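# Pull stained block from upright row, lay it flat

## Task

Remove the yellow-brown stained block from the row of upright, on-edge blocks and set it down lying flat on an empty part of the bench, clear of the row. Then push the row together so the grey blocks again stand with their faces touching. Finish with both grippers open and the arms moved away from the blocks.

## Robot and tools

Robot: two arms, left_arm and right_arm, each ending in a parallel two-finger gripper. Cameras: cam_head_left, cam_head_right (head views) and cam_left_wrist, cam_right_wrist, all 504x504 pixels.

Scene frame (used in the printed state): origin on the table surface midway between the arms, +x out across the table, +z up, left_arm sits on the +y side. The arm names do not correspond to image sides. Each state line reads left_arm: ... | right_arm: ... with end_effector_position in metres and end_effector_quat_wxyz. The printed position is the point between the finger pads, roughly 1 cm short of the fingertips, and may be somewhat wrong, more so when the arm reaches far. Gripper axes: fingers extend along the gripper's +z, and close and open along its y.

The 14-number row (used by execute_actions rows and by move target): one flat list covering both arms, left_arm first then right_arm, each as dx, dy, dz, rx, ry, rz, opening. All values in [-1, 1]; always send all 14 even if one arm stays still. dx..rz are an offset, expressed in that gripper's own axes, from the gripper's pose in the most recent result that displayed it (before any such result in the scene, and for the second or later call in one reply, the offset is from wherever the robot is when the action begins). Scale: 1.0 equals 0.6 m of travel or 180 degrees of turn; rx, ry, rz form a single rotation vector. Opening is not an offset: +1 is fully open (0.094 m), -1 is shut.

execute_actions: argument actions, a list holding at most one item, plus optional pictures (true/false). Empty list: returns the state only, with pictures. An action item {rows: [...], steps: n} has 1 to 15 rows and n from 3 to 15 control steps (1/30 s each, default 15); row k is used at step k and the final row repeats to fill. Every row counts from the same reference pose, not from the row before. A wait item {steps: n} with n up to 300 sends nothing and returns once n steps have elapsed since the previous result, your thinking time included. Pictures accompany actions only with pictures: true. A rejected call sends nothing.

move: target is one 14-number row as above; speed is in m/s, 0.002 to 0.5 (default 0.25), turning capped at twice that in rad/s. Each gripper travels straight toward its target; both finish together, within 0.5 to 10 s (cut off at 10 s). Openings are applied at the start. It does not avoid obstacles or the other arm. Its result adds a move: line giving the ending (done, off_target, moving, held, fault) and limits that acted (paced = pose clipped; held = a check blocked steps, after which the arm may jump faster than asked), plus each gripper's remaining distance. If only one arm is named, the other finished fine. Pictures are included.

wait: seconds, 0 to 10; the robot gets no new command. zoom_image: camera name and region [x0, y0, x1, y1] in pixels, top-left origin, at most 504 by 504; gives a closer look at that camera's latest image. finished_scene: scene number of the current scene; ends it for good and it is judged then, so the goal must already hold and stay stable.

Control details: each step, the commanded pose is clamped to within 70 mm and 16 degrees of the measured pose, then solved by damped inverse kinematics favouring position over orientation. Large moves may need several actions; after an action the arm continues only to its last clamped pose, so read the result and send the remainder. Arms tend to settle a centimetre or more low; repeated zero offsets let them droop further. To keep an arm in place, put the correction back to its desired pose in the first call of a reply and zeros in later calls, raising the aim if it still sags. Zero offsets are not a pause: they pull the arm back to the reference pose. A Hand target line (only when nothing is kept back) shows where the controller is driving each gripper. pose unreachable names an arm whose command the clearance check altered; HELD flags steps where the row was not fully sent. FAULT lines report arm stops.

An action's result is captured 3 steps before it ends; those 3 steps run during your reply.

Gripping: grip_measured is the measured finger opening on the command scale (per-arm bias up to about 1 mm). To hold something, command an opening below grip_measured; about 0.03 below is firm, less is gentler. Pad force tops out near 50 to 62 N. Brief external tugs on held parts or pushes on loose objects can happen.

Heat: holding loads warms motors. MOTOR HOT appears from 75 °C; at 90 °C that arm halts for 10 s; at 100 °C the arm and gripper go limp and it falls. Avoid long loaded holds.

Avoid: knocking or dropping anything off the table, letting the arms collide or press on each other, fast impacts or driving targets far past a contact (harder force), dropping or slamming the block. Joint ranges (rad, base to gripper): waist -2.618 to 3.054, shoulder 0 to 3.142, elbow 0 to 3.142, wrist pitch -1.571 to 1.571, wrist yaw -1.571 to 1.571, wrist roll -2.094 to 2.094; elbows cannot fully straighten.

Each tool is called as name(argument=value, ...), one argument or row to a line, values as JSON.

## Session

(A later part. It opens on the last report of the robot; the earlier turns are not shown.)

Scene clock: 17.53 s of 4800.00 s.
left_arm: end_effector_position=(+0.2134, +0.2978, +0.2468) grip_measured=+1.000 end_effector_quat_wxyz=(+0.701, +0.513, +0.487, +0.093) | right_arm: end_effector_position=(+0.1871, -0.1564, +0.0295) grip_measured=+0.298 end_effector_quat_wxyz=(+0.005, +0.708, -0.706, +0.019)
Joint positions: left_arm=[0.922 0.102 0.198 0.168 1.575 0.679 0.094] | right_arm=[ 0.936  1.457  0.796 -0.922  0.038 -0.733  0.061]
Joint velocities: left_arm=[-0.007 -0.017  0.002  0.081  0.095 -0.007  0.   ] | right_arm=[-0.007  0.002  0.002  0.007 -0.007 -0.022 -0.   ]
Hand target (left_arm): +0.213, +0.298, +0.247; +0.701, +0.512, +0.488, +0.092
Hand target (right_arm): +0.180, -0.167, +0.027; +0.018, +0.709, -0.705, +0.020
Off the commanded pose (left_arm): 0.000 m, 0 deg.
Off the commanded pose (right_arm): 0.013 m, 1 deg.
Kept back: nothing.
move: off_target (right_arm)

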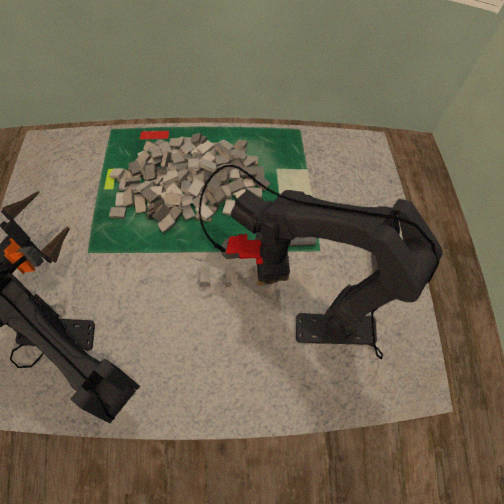

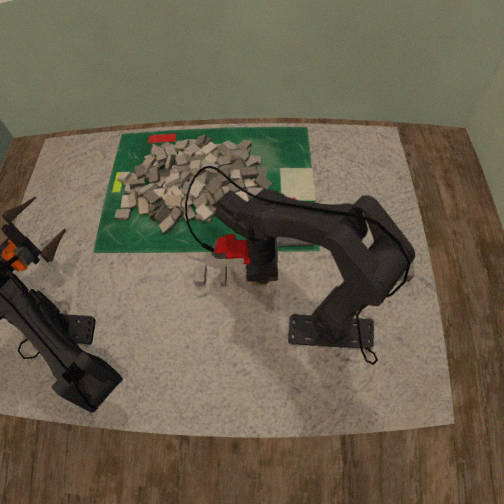

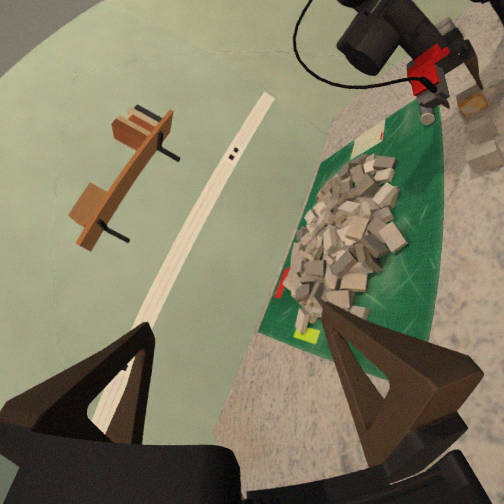

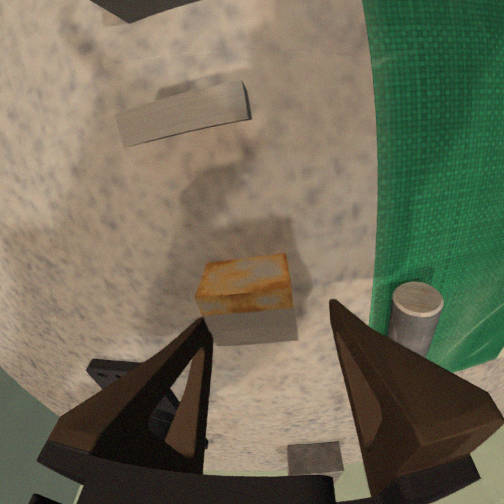

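move(
  target=[0,0,0,0,0,0,1,0.02,0.016,0.01,0,0,0,0.3],
  speed=0.04,
)

move(
  target=[0,0,0,0,0,0,1,0,0,0,0,0,0,-0.2],
)

move(
  target=[0,0,0,0,0,0,1,0.01,0,-0.1,0,0,0,-0.2],
  speed=0.08,
)

Scene clock: 18.50 s of 4800.00 s.
left_arm: end_effector_position=(+0.2134, +0.2978, +0.2470) grip_measured=+1.000 end_effector_quat_wxyz=(+0.700, +0.514, +0.487, +0.094) | right_arm: end_effector_position=(+0.1780, -0.1666, +0.0242) grip_measured=+0.298 end_effector_quat_wxyz=(+0.013, +0.709, -0.705, +0.019)
Joint positions: left_arm=[0.922 0.102 0.198 0.172 1.575 0.679 0.094] | right_arm=[ 0.936  1.427  0.747 -0.919  0.038 -0.736  0.061]
Joint velocities: left_arm=[ 0.007 -0.037 -0.012 -0.081 -0.022 -0.066  0.   ] | right_arm=[-0.012  0.022  0.027  0.022  0.081 -0.022 -0.   ]
Hand target (left_arm): +0.213, +0.298, +0.247; +0.701, +0.513, +0.487, +0.093
Hand target (right_arm): +0.178, -0.169, +0.024; +0.006, +0.708, -0.706, +0.019
Off the commanded pose (left_arm): 0.000 m, 0 deg.
Off the commanded pose (right_arm): 0.002 m, 1 deg.
Kept back: nothing.
move: done

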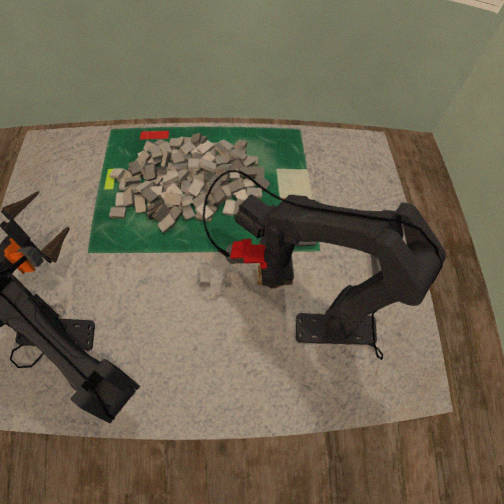

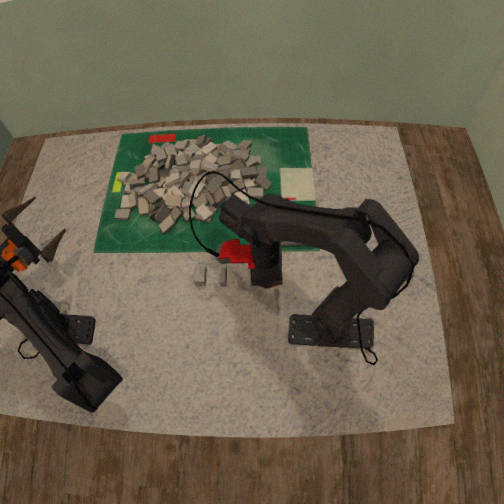

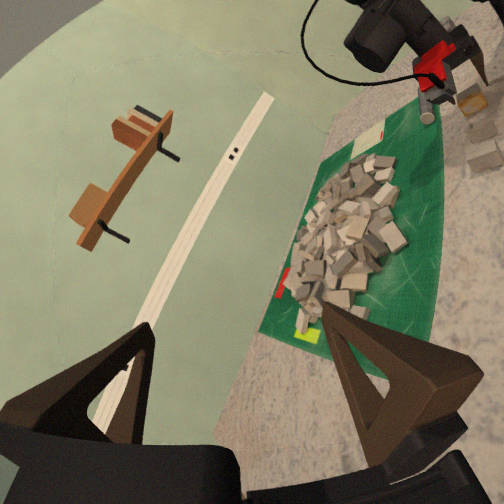

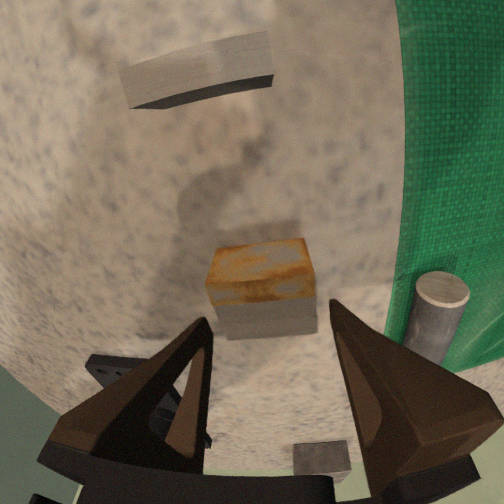

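Scene clock: 19.00 s of 4800.00 s.
left_arm: end_effector_position=(+0.2133, +0.2978, +0.2472) grip_measured=+1.000 end_effector_quat_wxyz=(+0.700, +0.514, +0.486, +0.095) | right_arm: end_effector_position=(+0.1785, -0.1667, +0.0242) grip_measured=-0.131 end_effector_quat_wxyz=(+0.013, +0.709, -0.705, +0.021)
Joint positions: left_arm=[0.922 0.102 0.198 0.174 1.575 0.679 0.094] | right_arm=[ 0.936  1.427  0.747 -0.918  0.04  -0.736  0.041]
Joint velocities: left_arm=[-0.007  0.012 -0.002  0.037 -0.022  0.037  0.   ] | right_arm=[ 0.002  0.012 -0.012 -0.007 -0.037 -0.051 -0.001]
Hand target (left_arm): +0.213, +0.298, +0.247; +0.700, +0.514, +0.487, +0.094
Hand target (right_arm): +0.178, -0.167, +0.024; +0.013, +0.709, -0.705, +0.019
Off the commanded pose (left_arm): 0.000 m, 0 deg.
Off the commanded pose (right_arm): 0.000 m, 0 deg.
Kept back: nothing.
move: done

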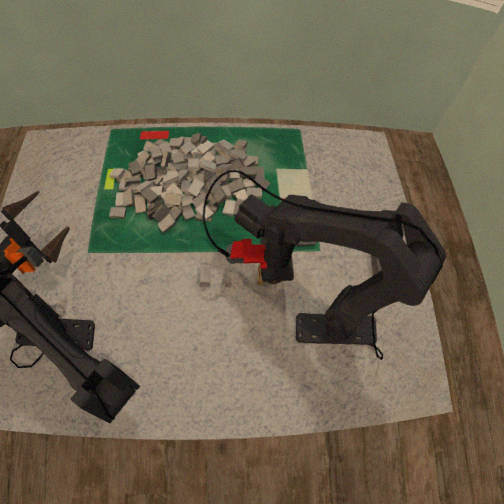

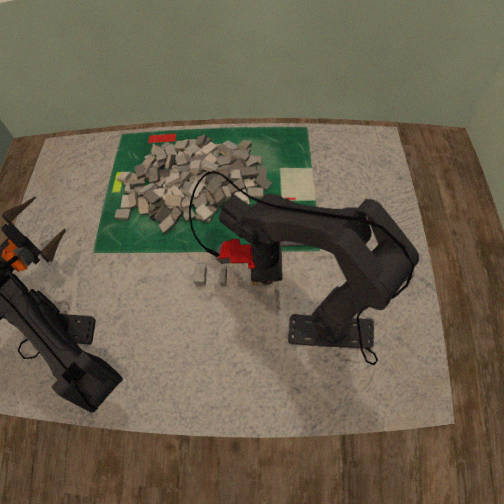

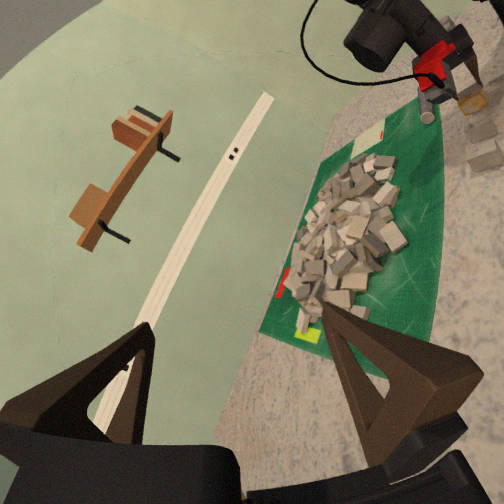

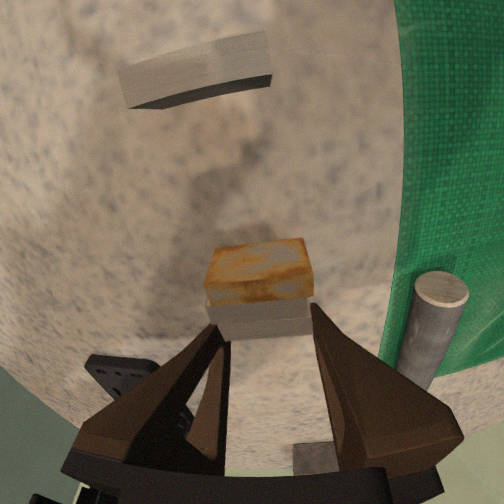

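Scene clock: 20.30 s of 4800.00 s.
left_arm: end_effector_position=(+0.2133, +0.2977, +0.2474) grip_measured=+1.000 end_effector_quat_wxyz=(+0.700, +0.515, +0.485, +0.096) | right_arm: end_effector_position=(+0.1740, -0.1728, +0.0731) grip_measured=-0.131 end_effector_quat_wxyz=(+0.029, +0.709, -0.704, +0.021)
Joint positions: left_arm=[0.922 0.102 0.198 0.177 1.575 0.679 0.094] | right_arm=[ 0.932  1.361  0.897 -1.167  0.04  -0.74   0.041]
Joint velocities: left_arm=[ 0.002 -0.002 -0.012 -0.007 -0.051 -0.037  0.   ] | right_arm=[-0.007  0.002  0.002  0.007  0.037  0.022 -0.   ]
Hand target (left_arm): +0.213, +0.298, +0.247; +0.700, +0.514, +0.486, +0.095
Hand target (right_arm): +0.179, -0.171, +0.084; +0.013, +0.709, -0.705, +0.021
Off the commanded pose (left_arm): 0.000 m, 0 deg.
Off the commanded pose (right_arm): 0.012 m, 2 deg.
Kept back: nothing.
move: off_target (right_arm)

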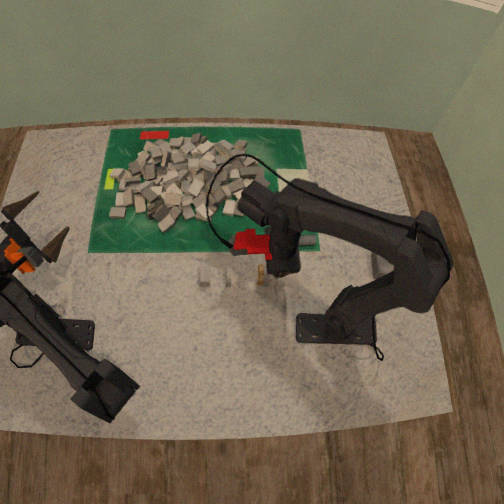

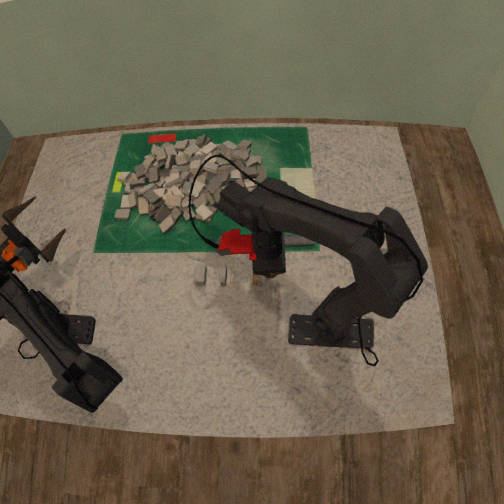

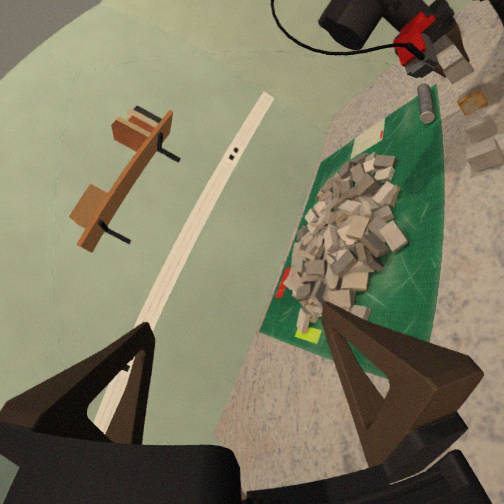

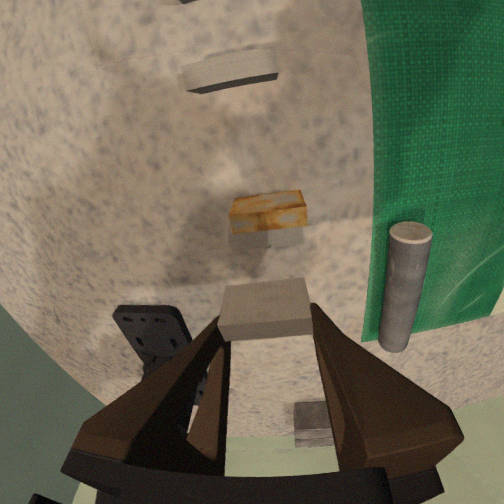

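move(
  target=[0,0,0,0,0,0,1,-0.218,-0.01,-0.015,0,0,0,-0.2],
  speed=0.12,
)

Scene clock: 22.00 s of 4800.00 s.
left_arm: end_effector_position=(+0.2132, +0.2977, +0.2476) grip_measured=+1.000 end_effector_quat_wxyz=(+0.700, +0.516, +0.484, +0.098) | right_arm: end_effector_position=(+0.1790, -0.0470, +0.0707) grip_measured=-0.131 end_effector_quat_wxyz=(+0.026, +0.711, -0.702, +0.026)
Joint positions: left_arm=[0.922 0.102 0.198 0.181 1.575 0.679 0.094] | right_arm=[ 1.198  1.774  1.298 -1.162  0.034 -0.48   0.041]
Joint velocities: left_arm=[-0.002  0.007 -0.017  0.007 -0.007 -0.095  0.   ] | right_arm=[-0.002 -0.002 -0.002 -0.037  0.022  0.007 -0.   ]
Hand target (left_arm): +0.213, +0.298, +0.247; +0.700, +0.515, +0.485, +0.096
Hand target (right_arm): +0.178, -0.041, +0.075; +0.026, +0.709, -0.704, +0.022
Off the commanded pose (left_arm): 0.000 m, 0 deg.
Off the commanded pose (right_arm): 0.006 m, 1 deg.
Kept back: nothing.
move: done

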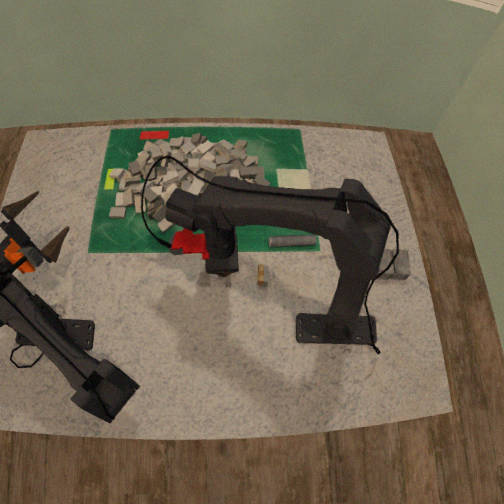

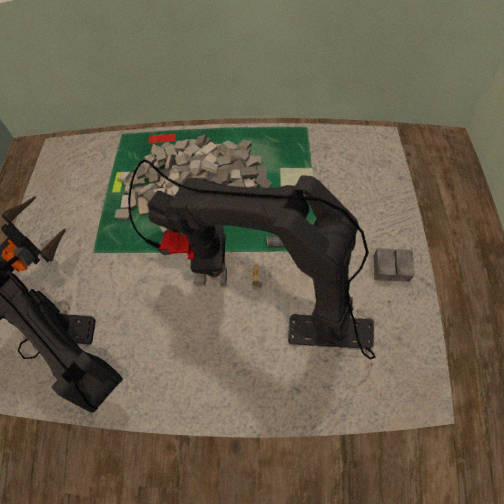

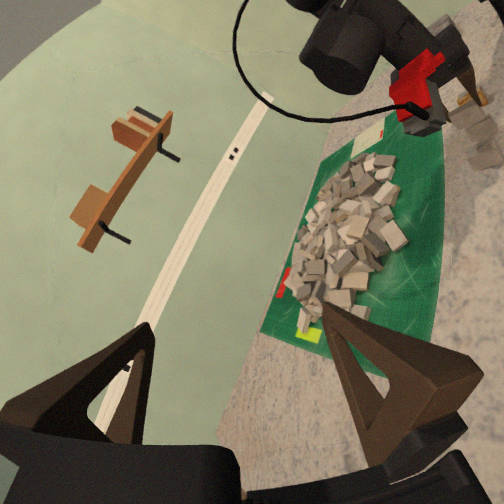

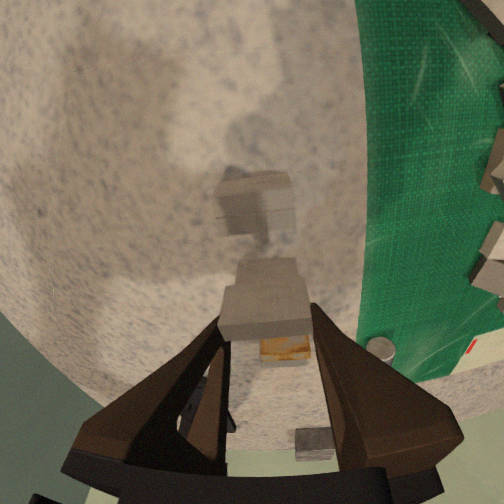

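move(
  target=[0,0,0,0,0,0,1,-0.006,0,0.05,0,0,0,-0.2],
  speed=0.05,
)

Scene clock: 23.30 s of 4800.00 s.
left_arm: end_effector_position=(+0.2132, +0.2976, +0.2478) grip_measured=+1.000 end_effector_quat_wxyz=(+0.700, +0.517, +0.483, +0.099) | right_arm: end_effector_position=(+0.1804, -0.0442, +0.0469) grip_measured=-0.131 end_effector_quat_wxyz=(+0.022, +0.710, -0.703, +0.025)
Joint positions: left_arm=[0.922 0.102 0.198 0.184 1.575 0.679 0.094] | right_arm=[ 1.198  1.801  1.235 -1.061  0.034 -0.477  0.041]
Joint velocities: left_arm=[ 0.002  0.007 -0.007 -0.037  0.007 -0.081  0.   ] | right_arm=[ 0.002 -0.002 -0.017  0.007  0.081 -0.007 -0.001]
Hand target (left_arm): +0.213, +0.298, +0.248; +0.700, +0.516, +0.484, +0.098
Hand target (right_arm): +0.178, -0.046, +0.041; +0.026, +0.711, -0.702, +0.026
Off the commanded pose (left_arm): 0.000 m, 0 deg.
Off the commanded pose (right_arm): 0.007 m, 1 deg.
Kept back: nothing.
move: done

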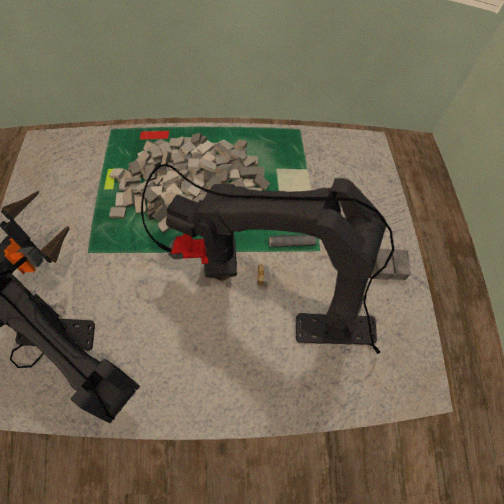

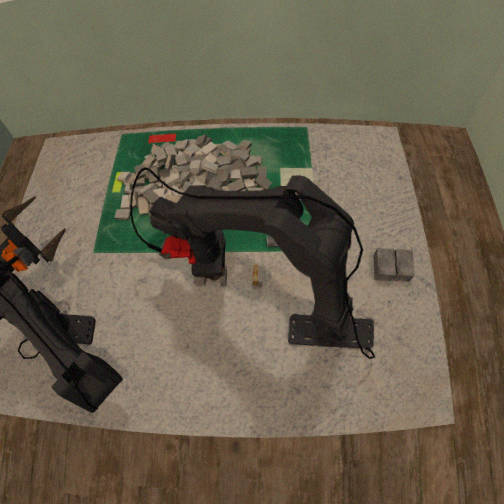

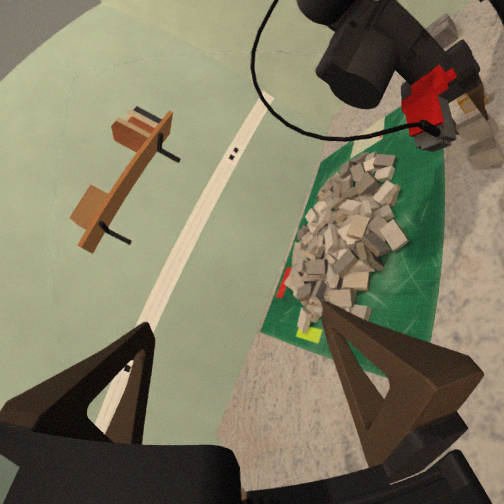

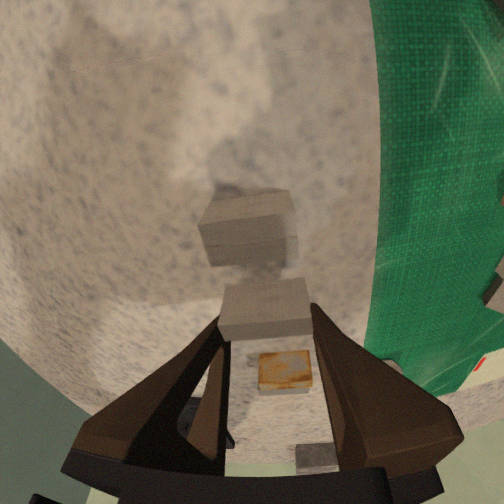

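move(
  target=[0,0,0,0,0,0,1,0,0,0.045,0,0,0,-0.2],
  speed=0.04,
)

move(
  target=[0,0,0,0,0,0,1,-0.035,0,-0.006,0,0,0,-0.2],
  speed=0.03,
)

Scene clock: 24.67 s of 4800.00 s.
left_arm: end_effector_position=(+0.2132, +0.2976, +0.2480) grip_measured=+1.000 end_effector_quat_wxyz=(+0.700, +0.517, +0.483, +0.100) | right_arm: end_effector_position=(+0.1809, -0.0431, +0.0267) grip_measured=-0.131 end_effector_quat_wxyz=(+0.016, +0.710, -0.704, +0.023)
Joint positions: left_arm=[0.922 0.102 0.198 0.187 1.575 0.679 0.094] | right_arm=[ 1.198  1.823  1.177 -0.971  0.034 -0.477  0.041]
Joint velocities: left_arm=[-0.007  0.002  0.002  0.007 -0.051  0.051  0.   ] | right_arm=[-0.007  0.002  0.007 -0.095  0.022 -0.022  0.   ]
Hand target (left_arm): +0.213, +0.298, +0.248; +0.700, +0.517, +0.483, +0.099
Hand target (right_arm): +0.180, -0.046, +0.020; +0.022, +0.710, -0.703, +0.025
Off the commanded pose (left_arm): 0.000 m, 0 deg.
Off the commanded pose (right_arm): 0.007 m, 1 deg.
Kept back: nothing.
move: done

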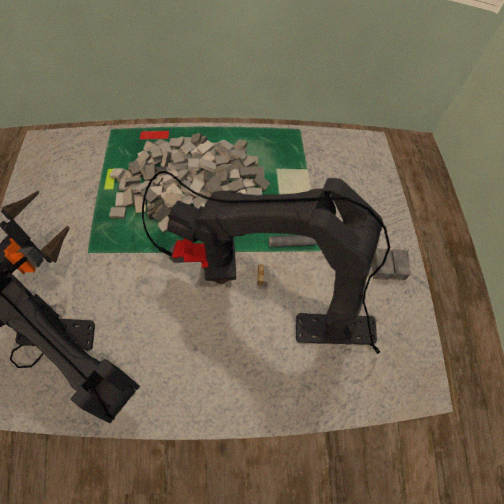

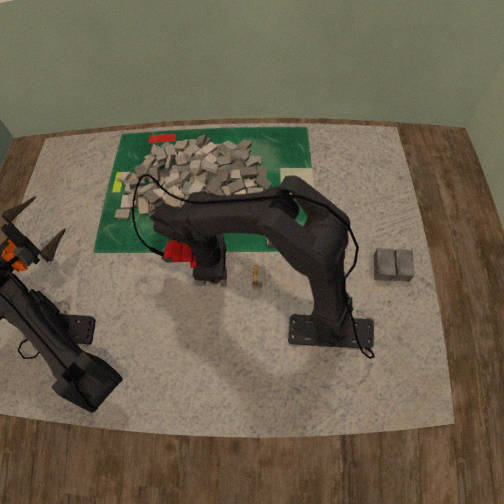

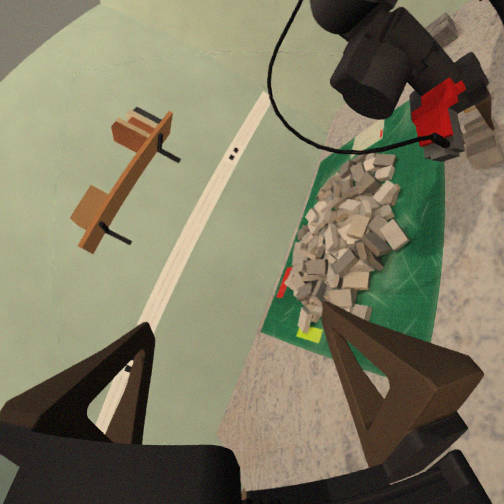

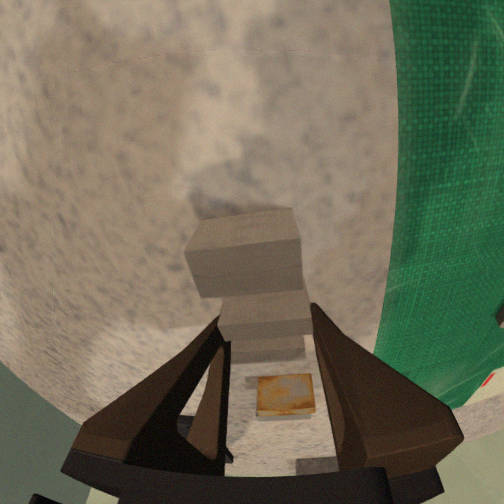

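Scene clock: 25.60 s of 4800.00 s.
left_arm: end_effector_position=(+0.2131, +0.2975, +0.2482) grip_measured=+1.000 end_effector_quat_wxyz=(+0.699, +0.518, +0.482, +0.101) | right_arm: end_effector_position=(+0.1811, -0.0280, +0.0265) grip_measured=-0.131 end_effector_quat_wxyz=(+0.016, +0.710, -0.703, +0.024)
Joint positions: left_arm=[0.922 0.102 0.198 0.19  1.575 0.679 0.094] | right_arm=[ 1.22   1.872  1.24  -0.985  0.034 -0.457  0.041]
Joint velocities: left_arm=[ 0.002  0.007 -0.002  0.037 -0.037 -0.051  0.   ] | right_arm=[-0.007  0.017 -0.022 -0.066 -0.051  0.051 -0.   ]
Hand target (left_arm): +0.213, +0.298, +0.248; +0.700, +0.517, +0.483, +0.100
Hand target (right_arm): +0.181, -0.022, +0.030; +0.015, +0.710, -0.703, +0.023
Off the commanded pose (left_arm): 0.000 m, 0 deg.
Off the commanded pose (right_arm): 0.007 m, 0 deg.
Kept back: nothing.
move: done

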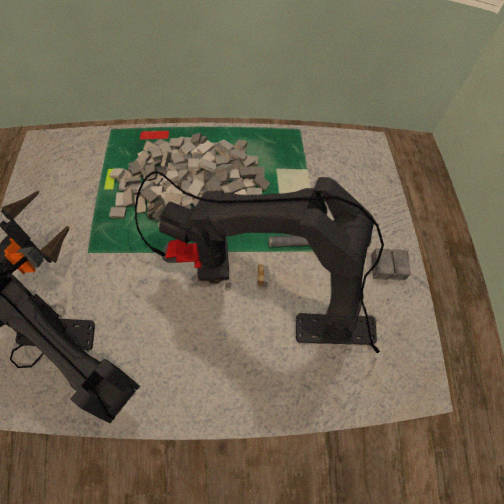

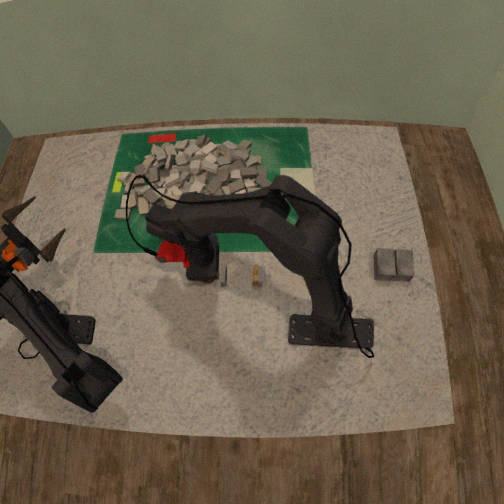

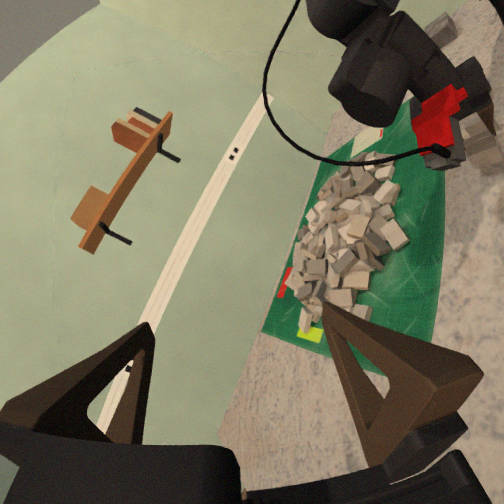

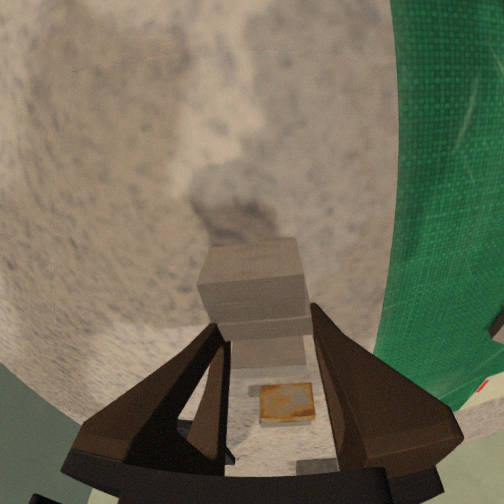

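move(
  target=[0,0,0,0,0,0,1,0,0,0.004,0,0,0,0.4],
  speed=0.03,
)

move(
  target=[0,0,0,0,0,0,1,0,0,-0.16,0,0,0,0.4],
  speed=0.12,
)

Scene clock: 26.53 s of 4800.00 s.
left_arm: end_effector_position=(+0.2131, +0.2975, +0.2484) grip_measured=+1.000 end_effector_quat_wxyz=(+0.699, +0.519, +0.481, +0.102) | right_arm: end_effector_position=(+0.1811, -0.0281, +0.0264) grip_measured=+0.398 end_effector_quat_wxyz=(+0.016, +0.710, -0.704, +0.024)
Joint positions: left_arm=[0.922 0.102 0.198 0.192 1.575 0.679 0.094] | right_arm=[ 1.22   1.872  1.24  -0.986  0.034 -0.456  0.066]
Joint velocities: left_arm=[-0.017 -0.002  0.007 -0.051  0.037  0.007  0.   ] | right_arm=[ 0.007  0.017 -0.002  0.051  0.022 -0.022 -0.001]
Hand target (left_arm): +0.213, +0.298, +0.248; +0.699, +0.518, +0.482, +0.101
Hand target (right_arm): +0.181, -0.028, +0.024; +0.016, +0.710, -0.703, +0.024
Off the commanded pose (left_arm): 0.000 m, 0 deg.
Off the commanded pose (right_arm): 0.002 m, 0 deg.
Kept back: nothing.
move: done

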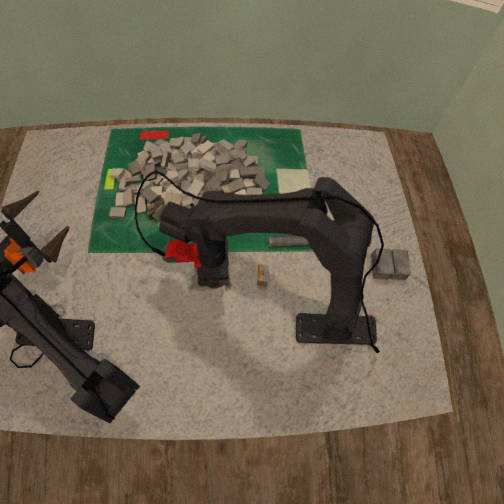

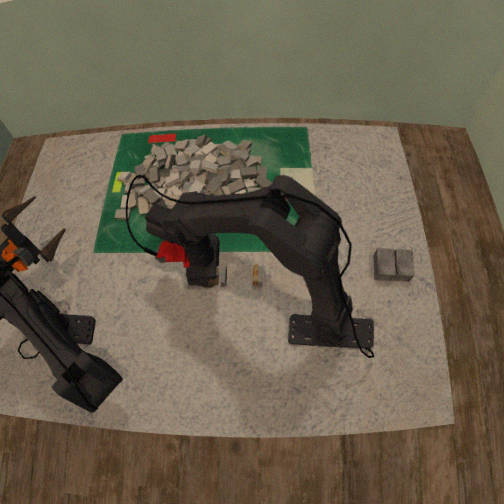

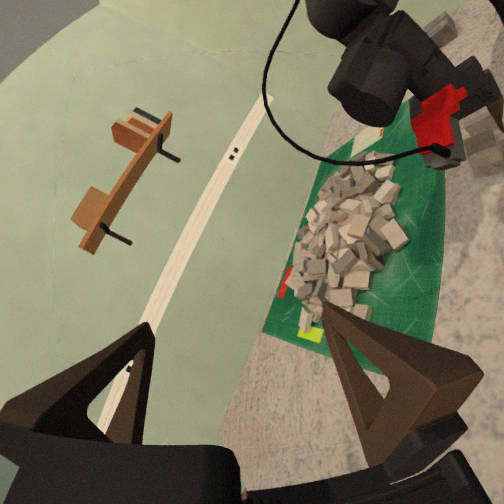

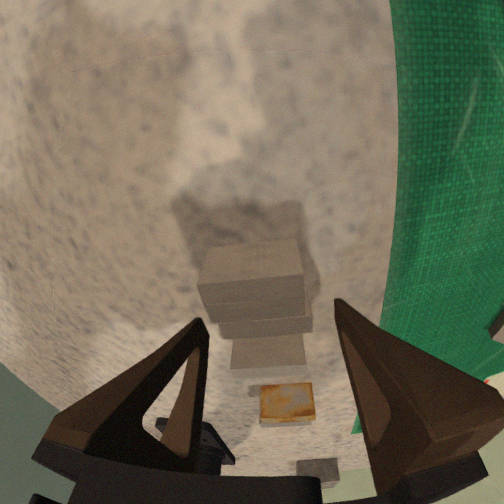

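Scene clock: 27.97 s of 4800.00 s.
left_arm: end_effector_position=(+0.2131, +0.2974, +0.2486) grip_measured=+1.000 end_effector_quat_wxyz=(+0.699, +0.519, +0.480, +0.103) | right_arm: end_effector_position=(+0.1818, -0.0265, +0.1104) grip_measured=+0.398 end_effector_quat_wxyz=(+0.029, +0.710, -0.703, +0.028)
Joint positions: left_arm=[0.922 0.102 0.198 0.196 1.575 0.679 0.094] | right_arm=[ 1.22   1.832  1.53  -1.343  0.034 -0.456  0.066]
Joint velocities: left_arm=[-0.002 -0.017 -0.007 -0.037  0.022  0.022  0.   ] | right_arm=[-0.017  0.007 -0.012  0.095 -0.007  0.007 -0.001]
Hand target (left_arm): +0.213, +0.297, +0.248; +0.699, +0.519, +0.481, +0.102
Hand target (right_arm): +0.181, -0.023, +0.122; +0.016, +0.710, -0.704, +0.024
Off the commanded pose (left_arm): 0.000 m, 0 deg.
Off the commanded pose (right_arm): 0.013 m, 2 deg.
Kept back: nothing.
move: off_target (right_arm)

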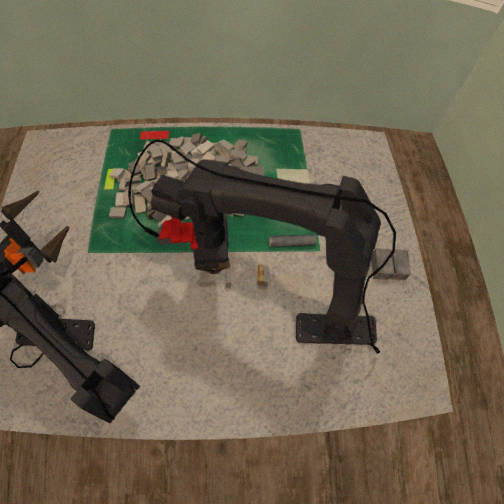

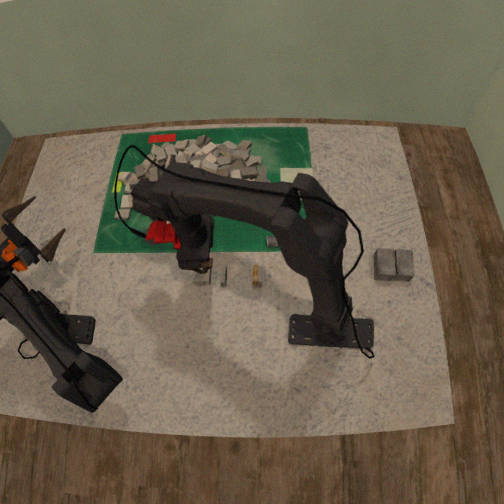

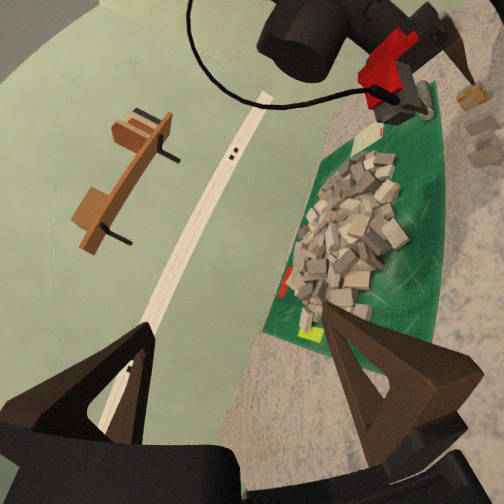

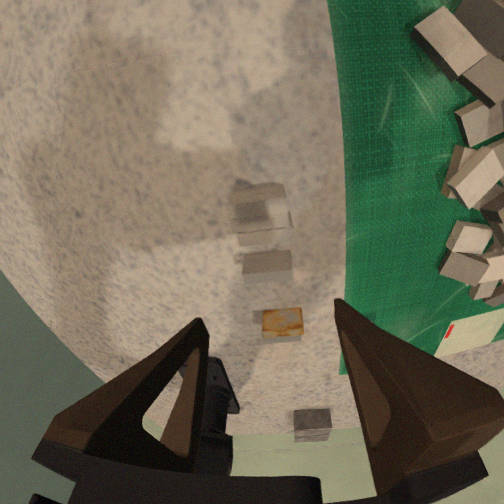

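move(
  target=[0,0,0,0,0,0,1,0.055,0,0.03,0,0,0,0.4],
  speed=0.1,
)

move(
  target=[0,0,0,0,0,0,1,0,0,0.085,0,0,0,0.4],
  speed=0.08,
)

Scene clock: 29.17 s of 4800.00 s.
left_arm: end_effector_position=(+0.2130, +0.2974, +0.2488) grip_measured=+1.000 end_effector_quat_wxyz=(+0.699, +0.520, +0.480, +0.104) | right_arm: end_effector_position=(+0.1804, -0.0585, +0.0939) grip_measured=+0.398 end_effector_quat_wxyz=(+0.039, +0.709, -0.704, +0.030)
Joint positions: left_arm=[0.922 0.102 0.198 0.199 1.575 0.679 0.094] | right_arm=[ 1.176  1.745  1.356 -1.273  0.034 -0.497  0.066]
Joint velocities: left_arm=[ 0.007 -0.002 -0.007  0.066  0.051 -0.007  0.   ] | right_arm=[-0.012 -0.012 -0.002  0.022 -0.022 -0.051  0.001]
Hand target (left_arm): +0.213, +0.297, +0.249; +0.699, +0.519, +0.480, +0.103
Hand target (right_arm): +0.182, -0.061, +0.095; +0.030, +0.710, -0.703, +0.028
Off the commanded pose (left_arm): 0.000 m, 0 deg.
Off the commanded pose (right_arm): 0.003 m, 1 deg.
Kept back: nothing.
move: done

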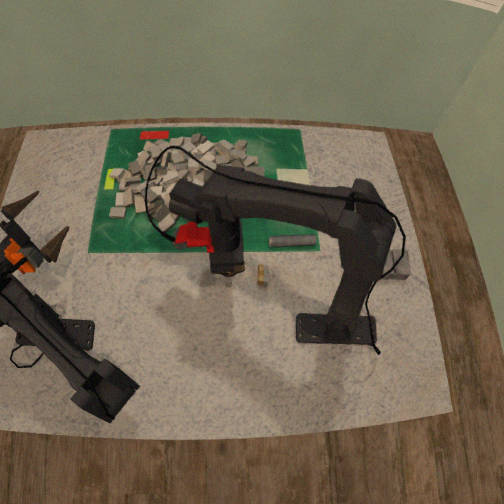

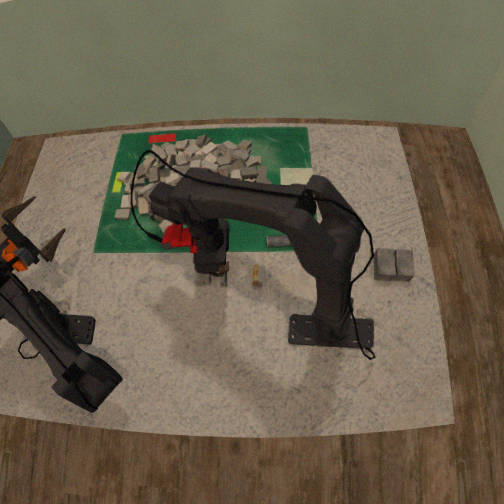

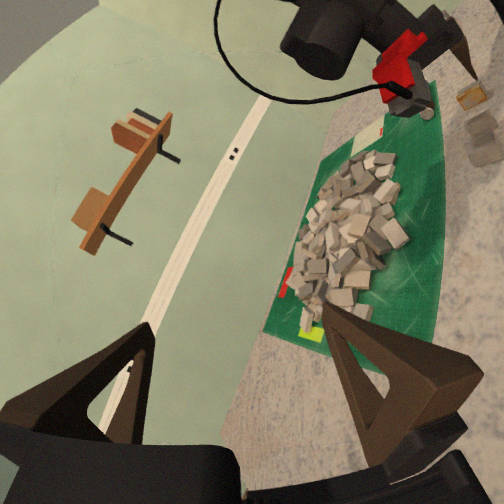

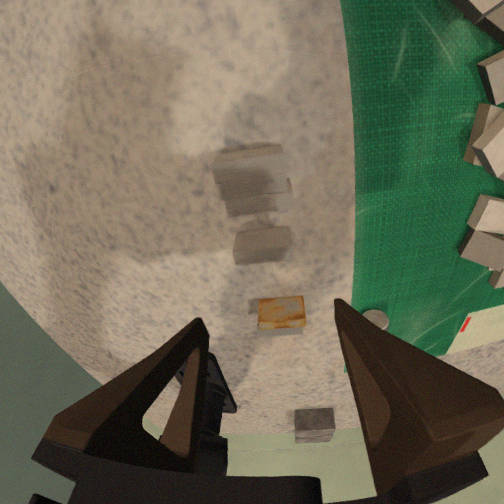

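Scene clock: 30.37 s of 4800.00 s.
left_arm: end_effector_position=(+0.2130, +0.2974, +0.2490) grip_measured=+1.000 end_effector_quat_wxyz=(+0.699, +0.521, +0.479, +0.105) | right_arm: end_effector_position=(+0.1793, -0.0605, +0.0508) grip_measured=+0.398 end_effector_quat_wxyz=(+0.032, +0.709, -0.704, +0.028)
Joint positions: left_arm=[0.922 0.102 0.198 0.201 1.575 0.679 0.094] | right_arm=[ 1.176  1.762  1.202 -1.088  0.034 -0.497  0.066]
Joint velocities: left_arm=[-0.002  0.007 -0.007  0.007 -0.066 -0.051  0.   ] | right_arm=[-0.017 -0.007 -0.017  0.022 -0.066 -0.022  0.002]
Hand target (left_arm): +0.213, +0.297, +0.249; +0.699, +0.520, +0.480, +0.104
Hand target (right_arm): +0.179, -0.063, +0.043; +0.039, +0.709, -0.704, +0.030
Off the commanded pose (left_arm): 0.000 m, 0 deg.
Off the commanded pose (right_arm): 0.008 m, 1 deg.
Kept back: nothing.
move: done

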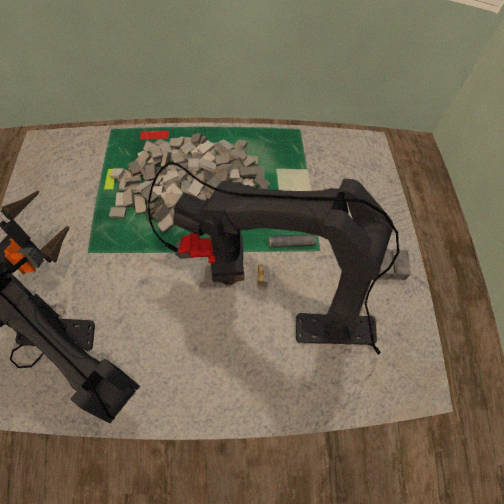

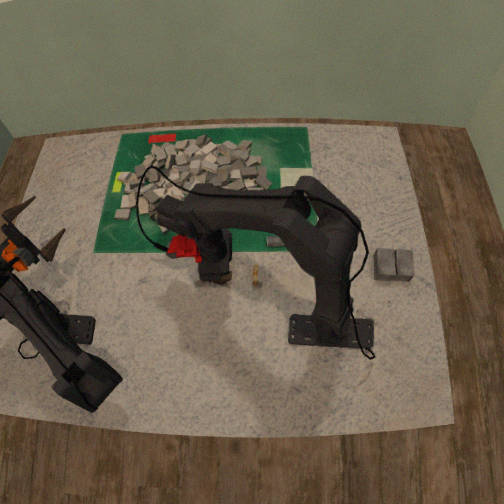

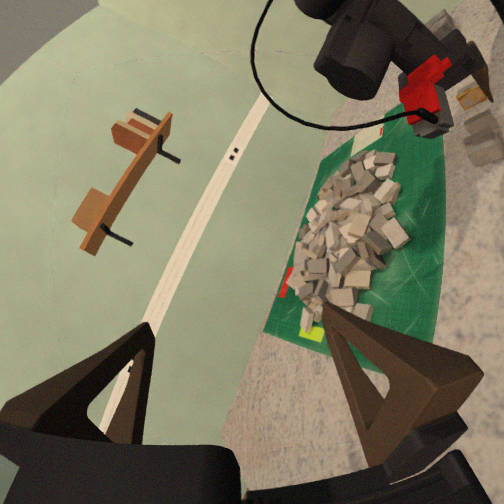

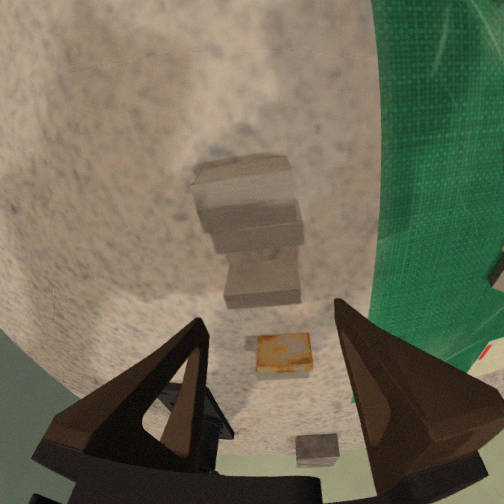

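move(
  target=[0,0,0,0,0,0,1,0.024,0,0.056,0,0,0,0.4],
  speed=0.05,
)

Scene clock: 31.80 s of 4800.00 s.
left_arm: end_effector_position=(+0.2130, +0.2973, +0.2492) grip_measured=+1.000 end_effector_quat_wxyz=(+0.699, +0.522, +0.478, +0.106) | right_arm: end_effector_position=(+0.1776, -0.0744, +0.0211) grip_measured=+0.398 end_effector_quat_wxyz=(+0.034, +0.709, -0.704, +0.028)
Joint positions: left_arm=[0.922 0.102 0.198 0.204 1.575 0.679 0.094] | right_arm=[ 1.159  1.762  1.074 -0.964  0.034 -0.514  0.066]
Joint velocities: left_arm=[-0.012 -0.012  0.012 -0.022 -0.066 -0.007  0.   ] | right_arm=[-0.007 -0.002  0.002  0.007 -0.051 -0.022 -0.001]
Hand target (left_arm): +0.213, +0.297, +0.249; +0.699, +0.521, +0.479, +0.105
Hand target (right_arm): +0.179, -0.078, +0.018; +0.033, +0.709, -0.704, +0.028
Off the commanded pose (left_arm): 0.000 m, 0 deg.
Off the commanded pose (right_arm): 0.005 m, 0 deg.
Kept back: nothing.
move: done

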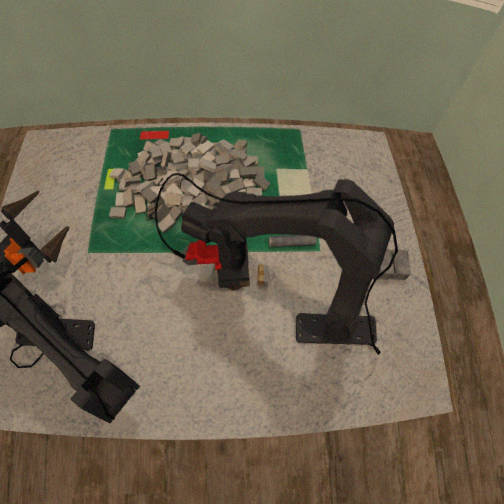

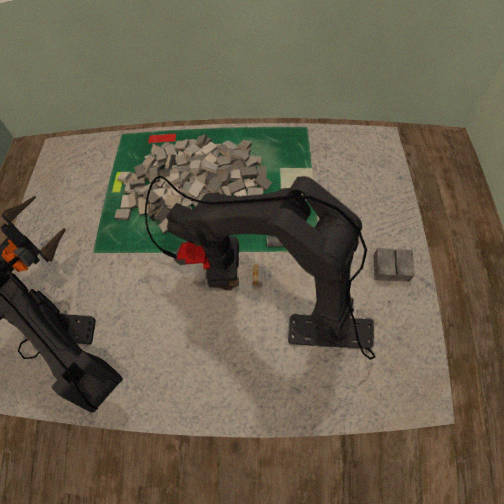

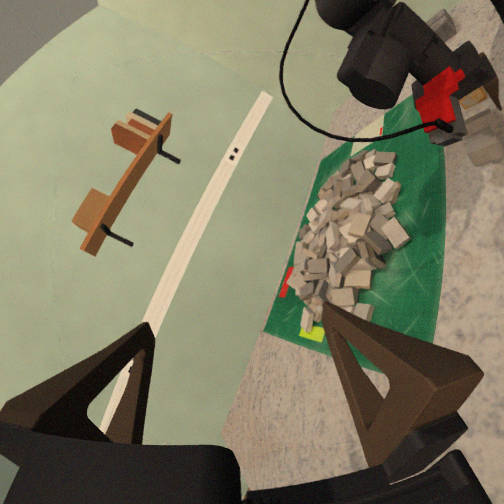

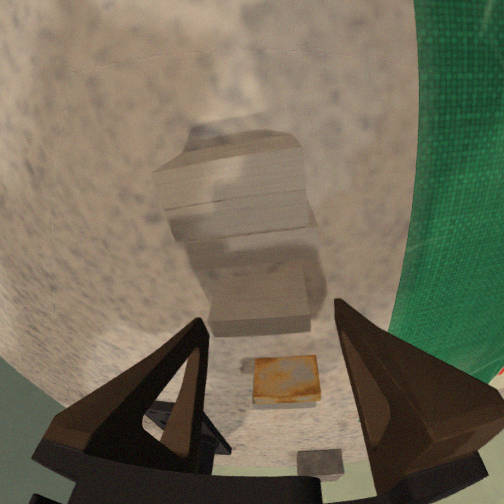

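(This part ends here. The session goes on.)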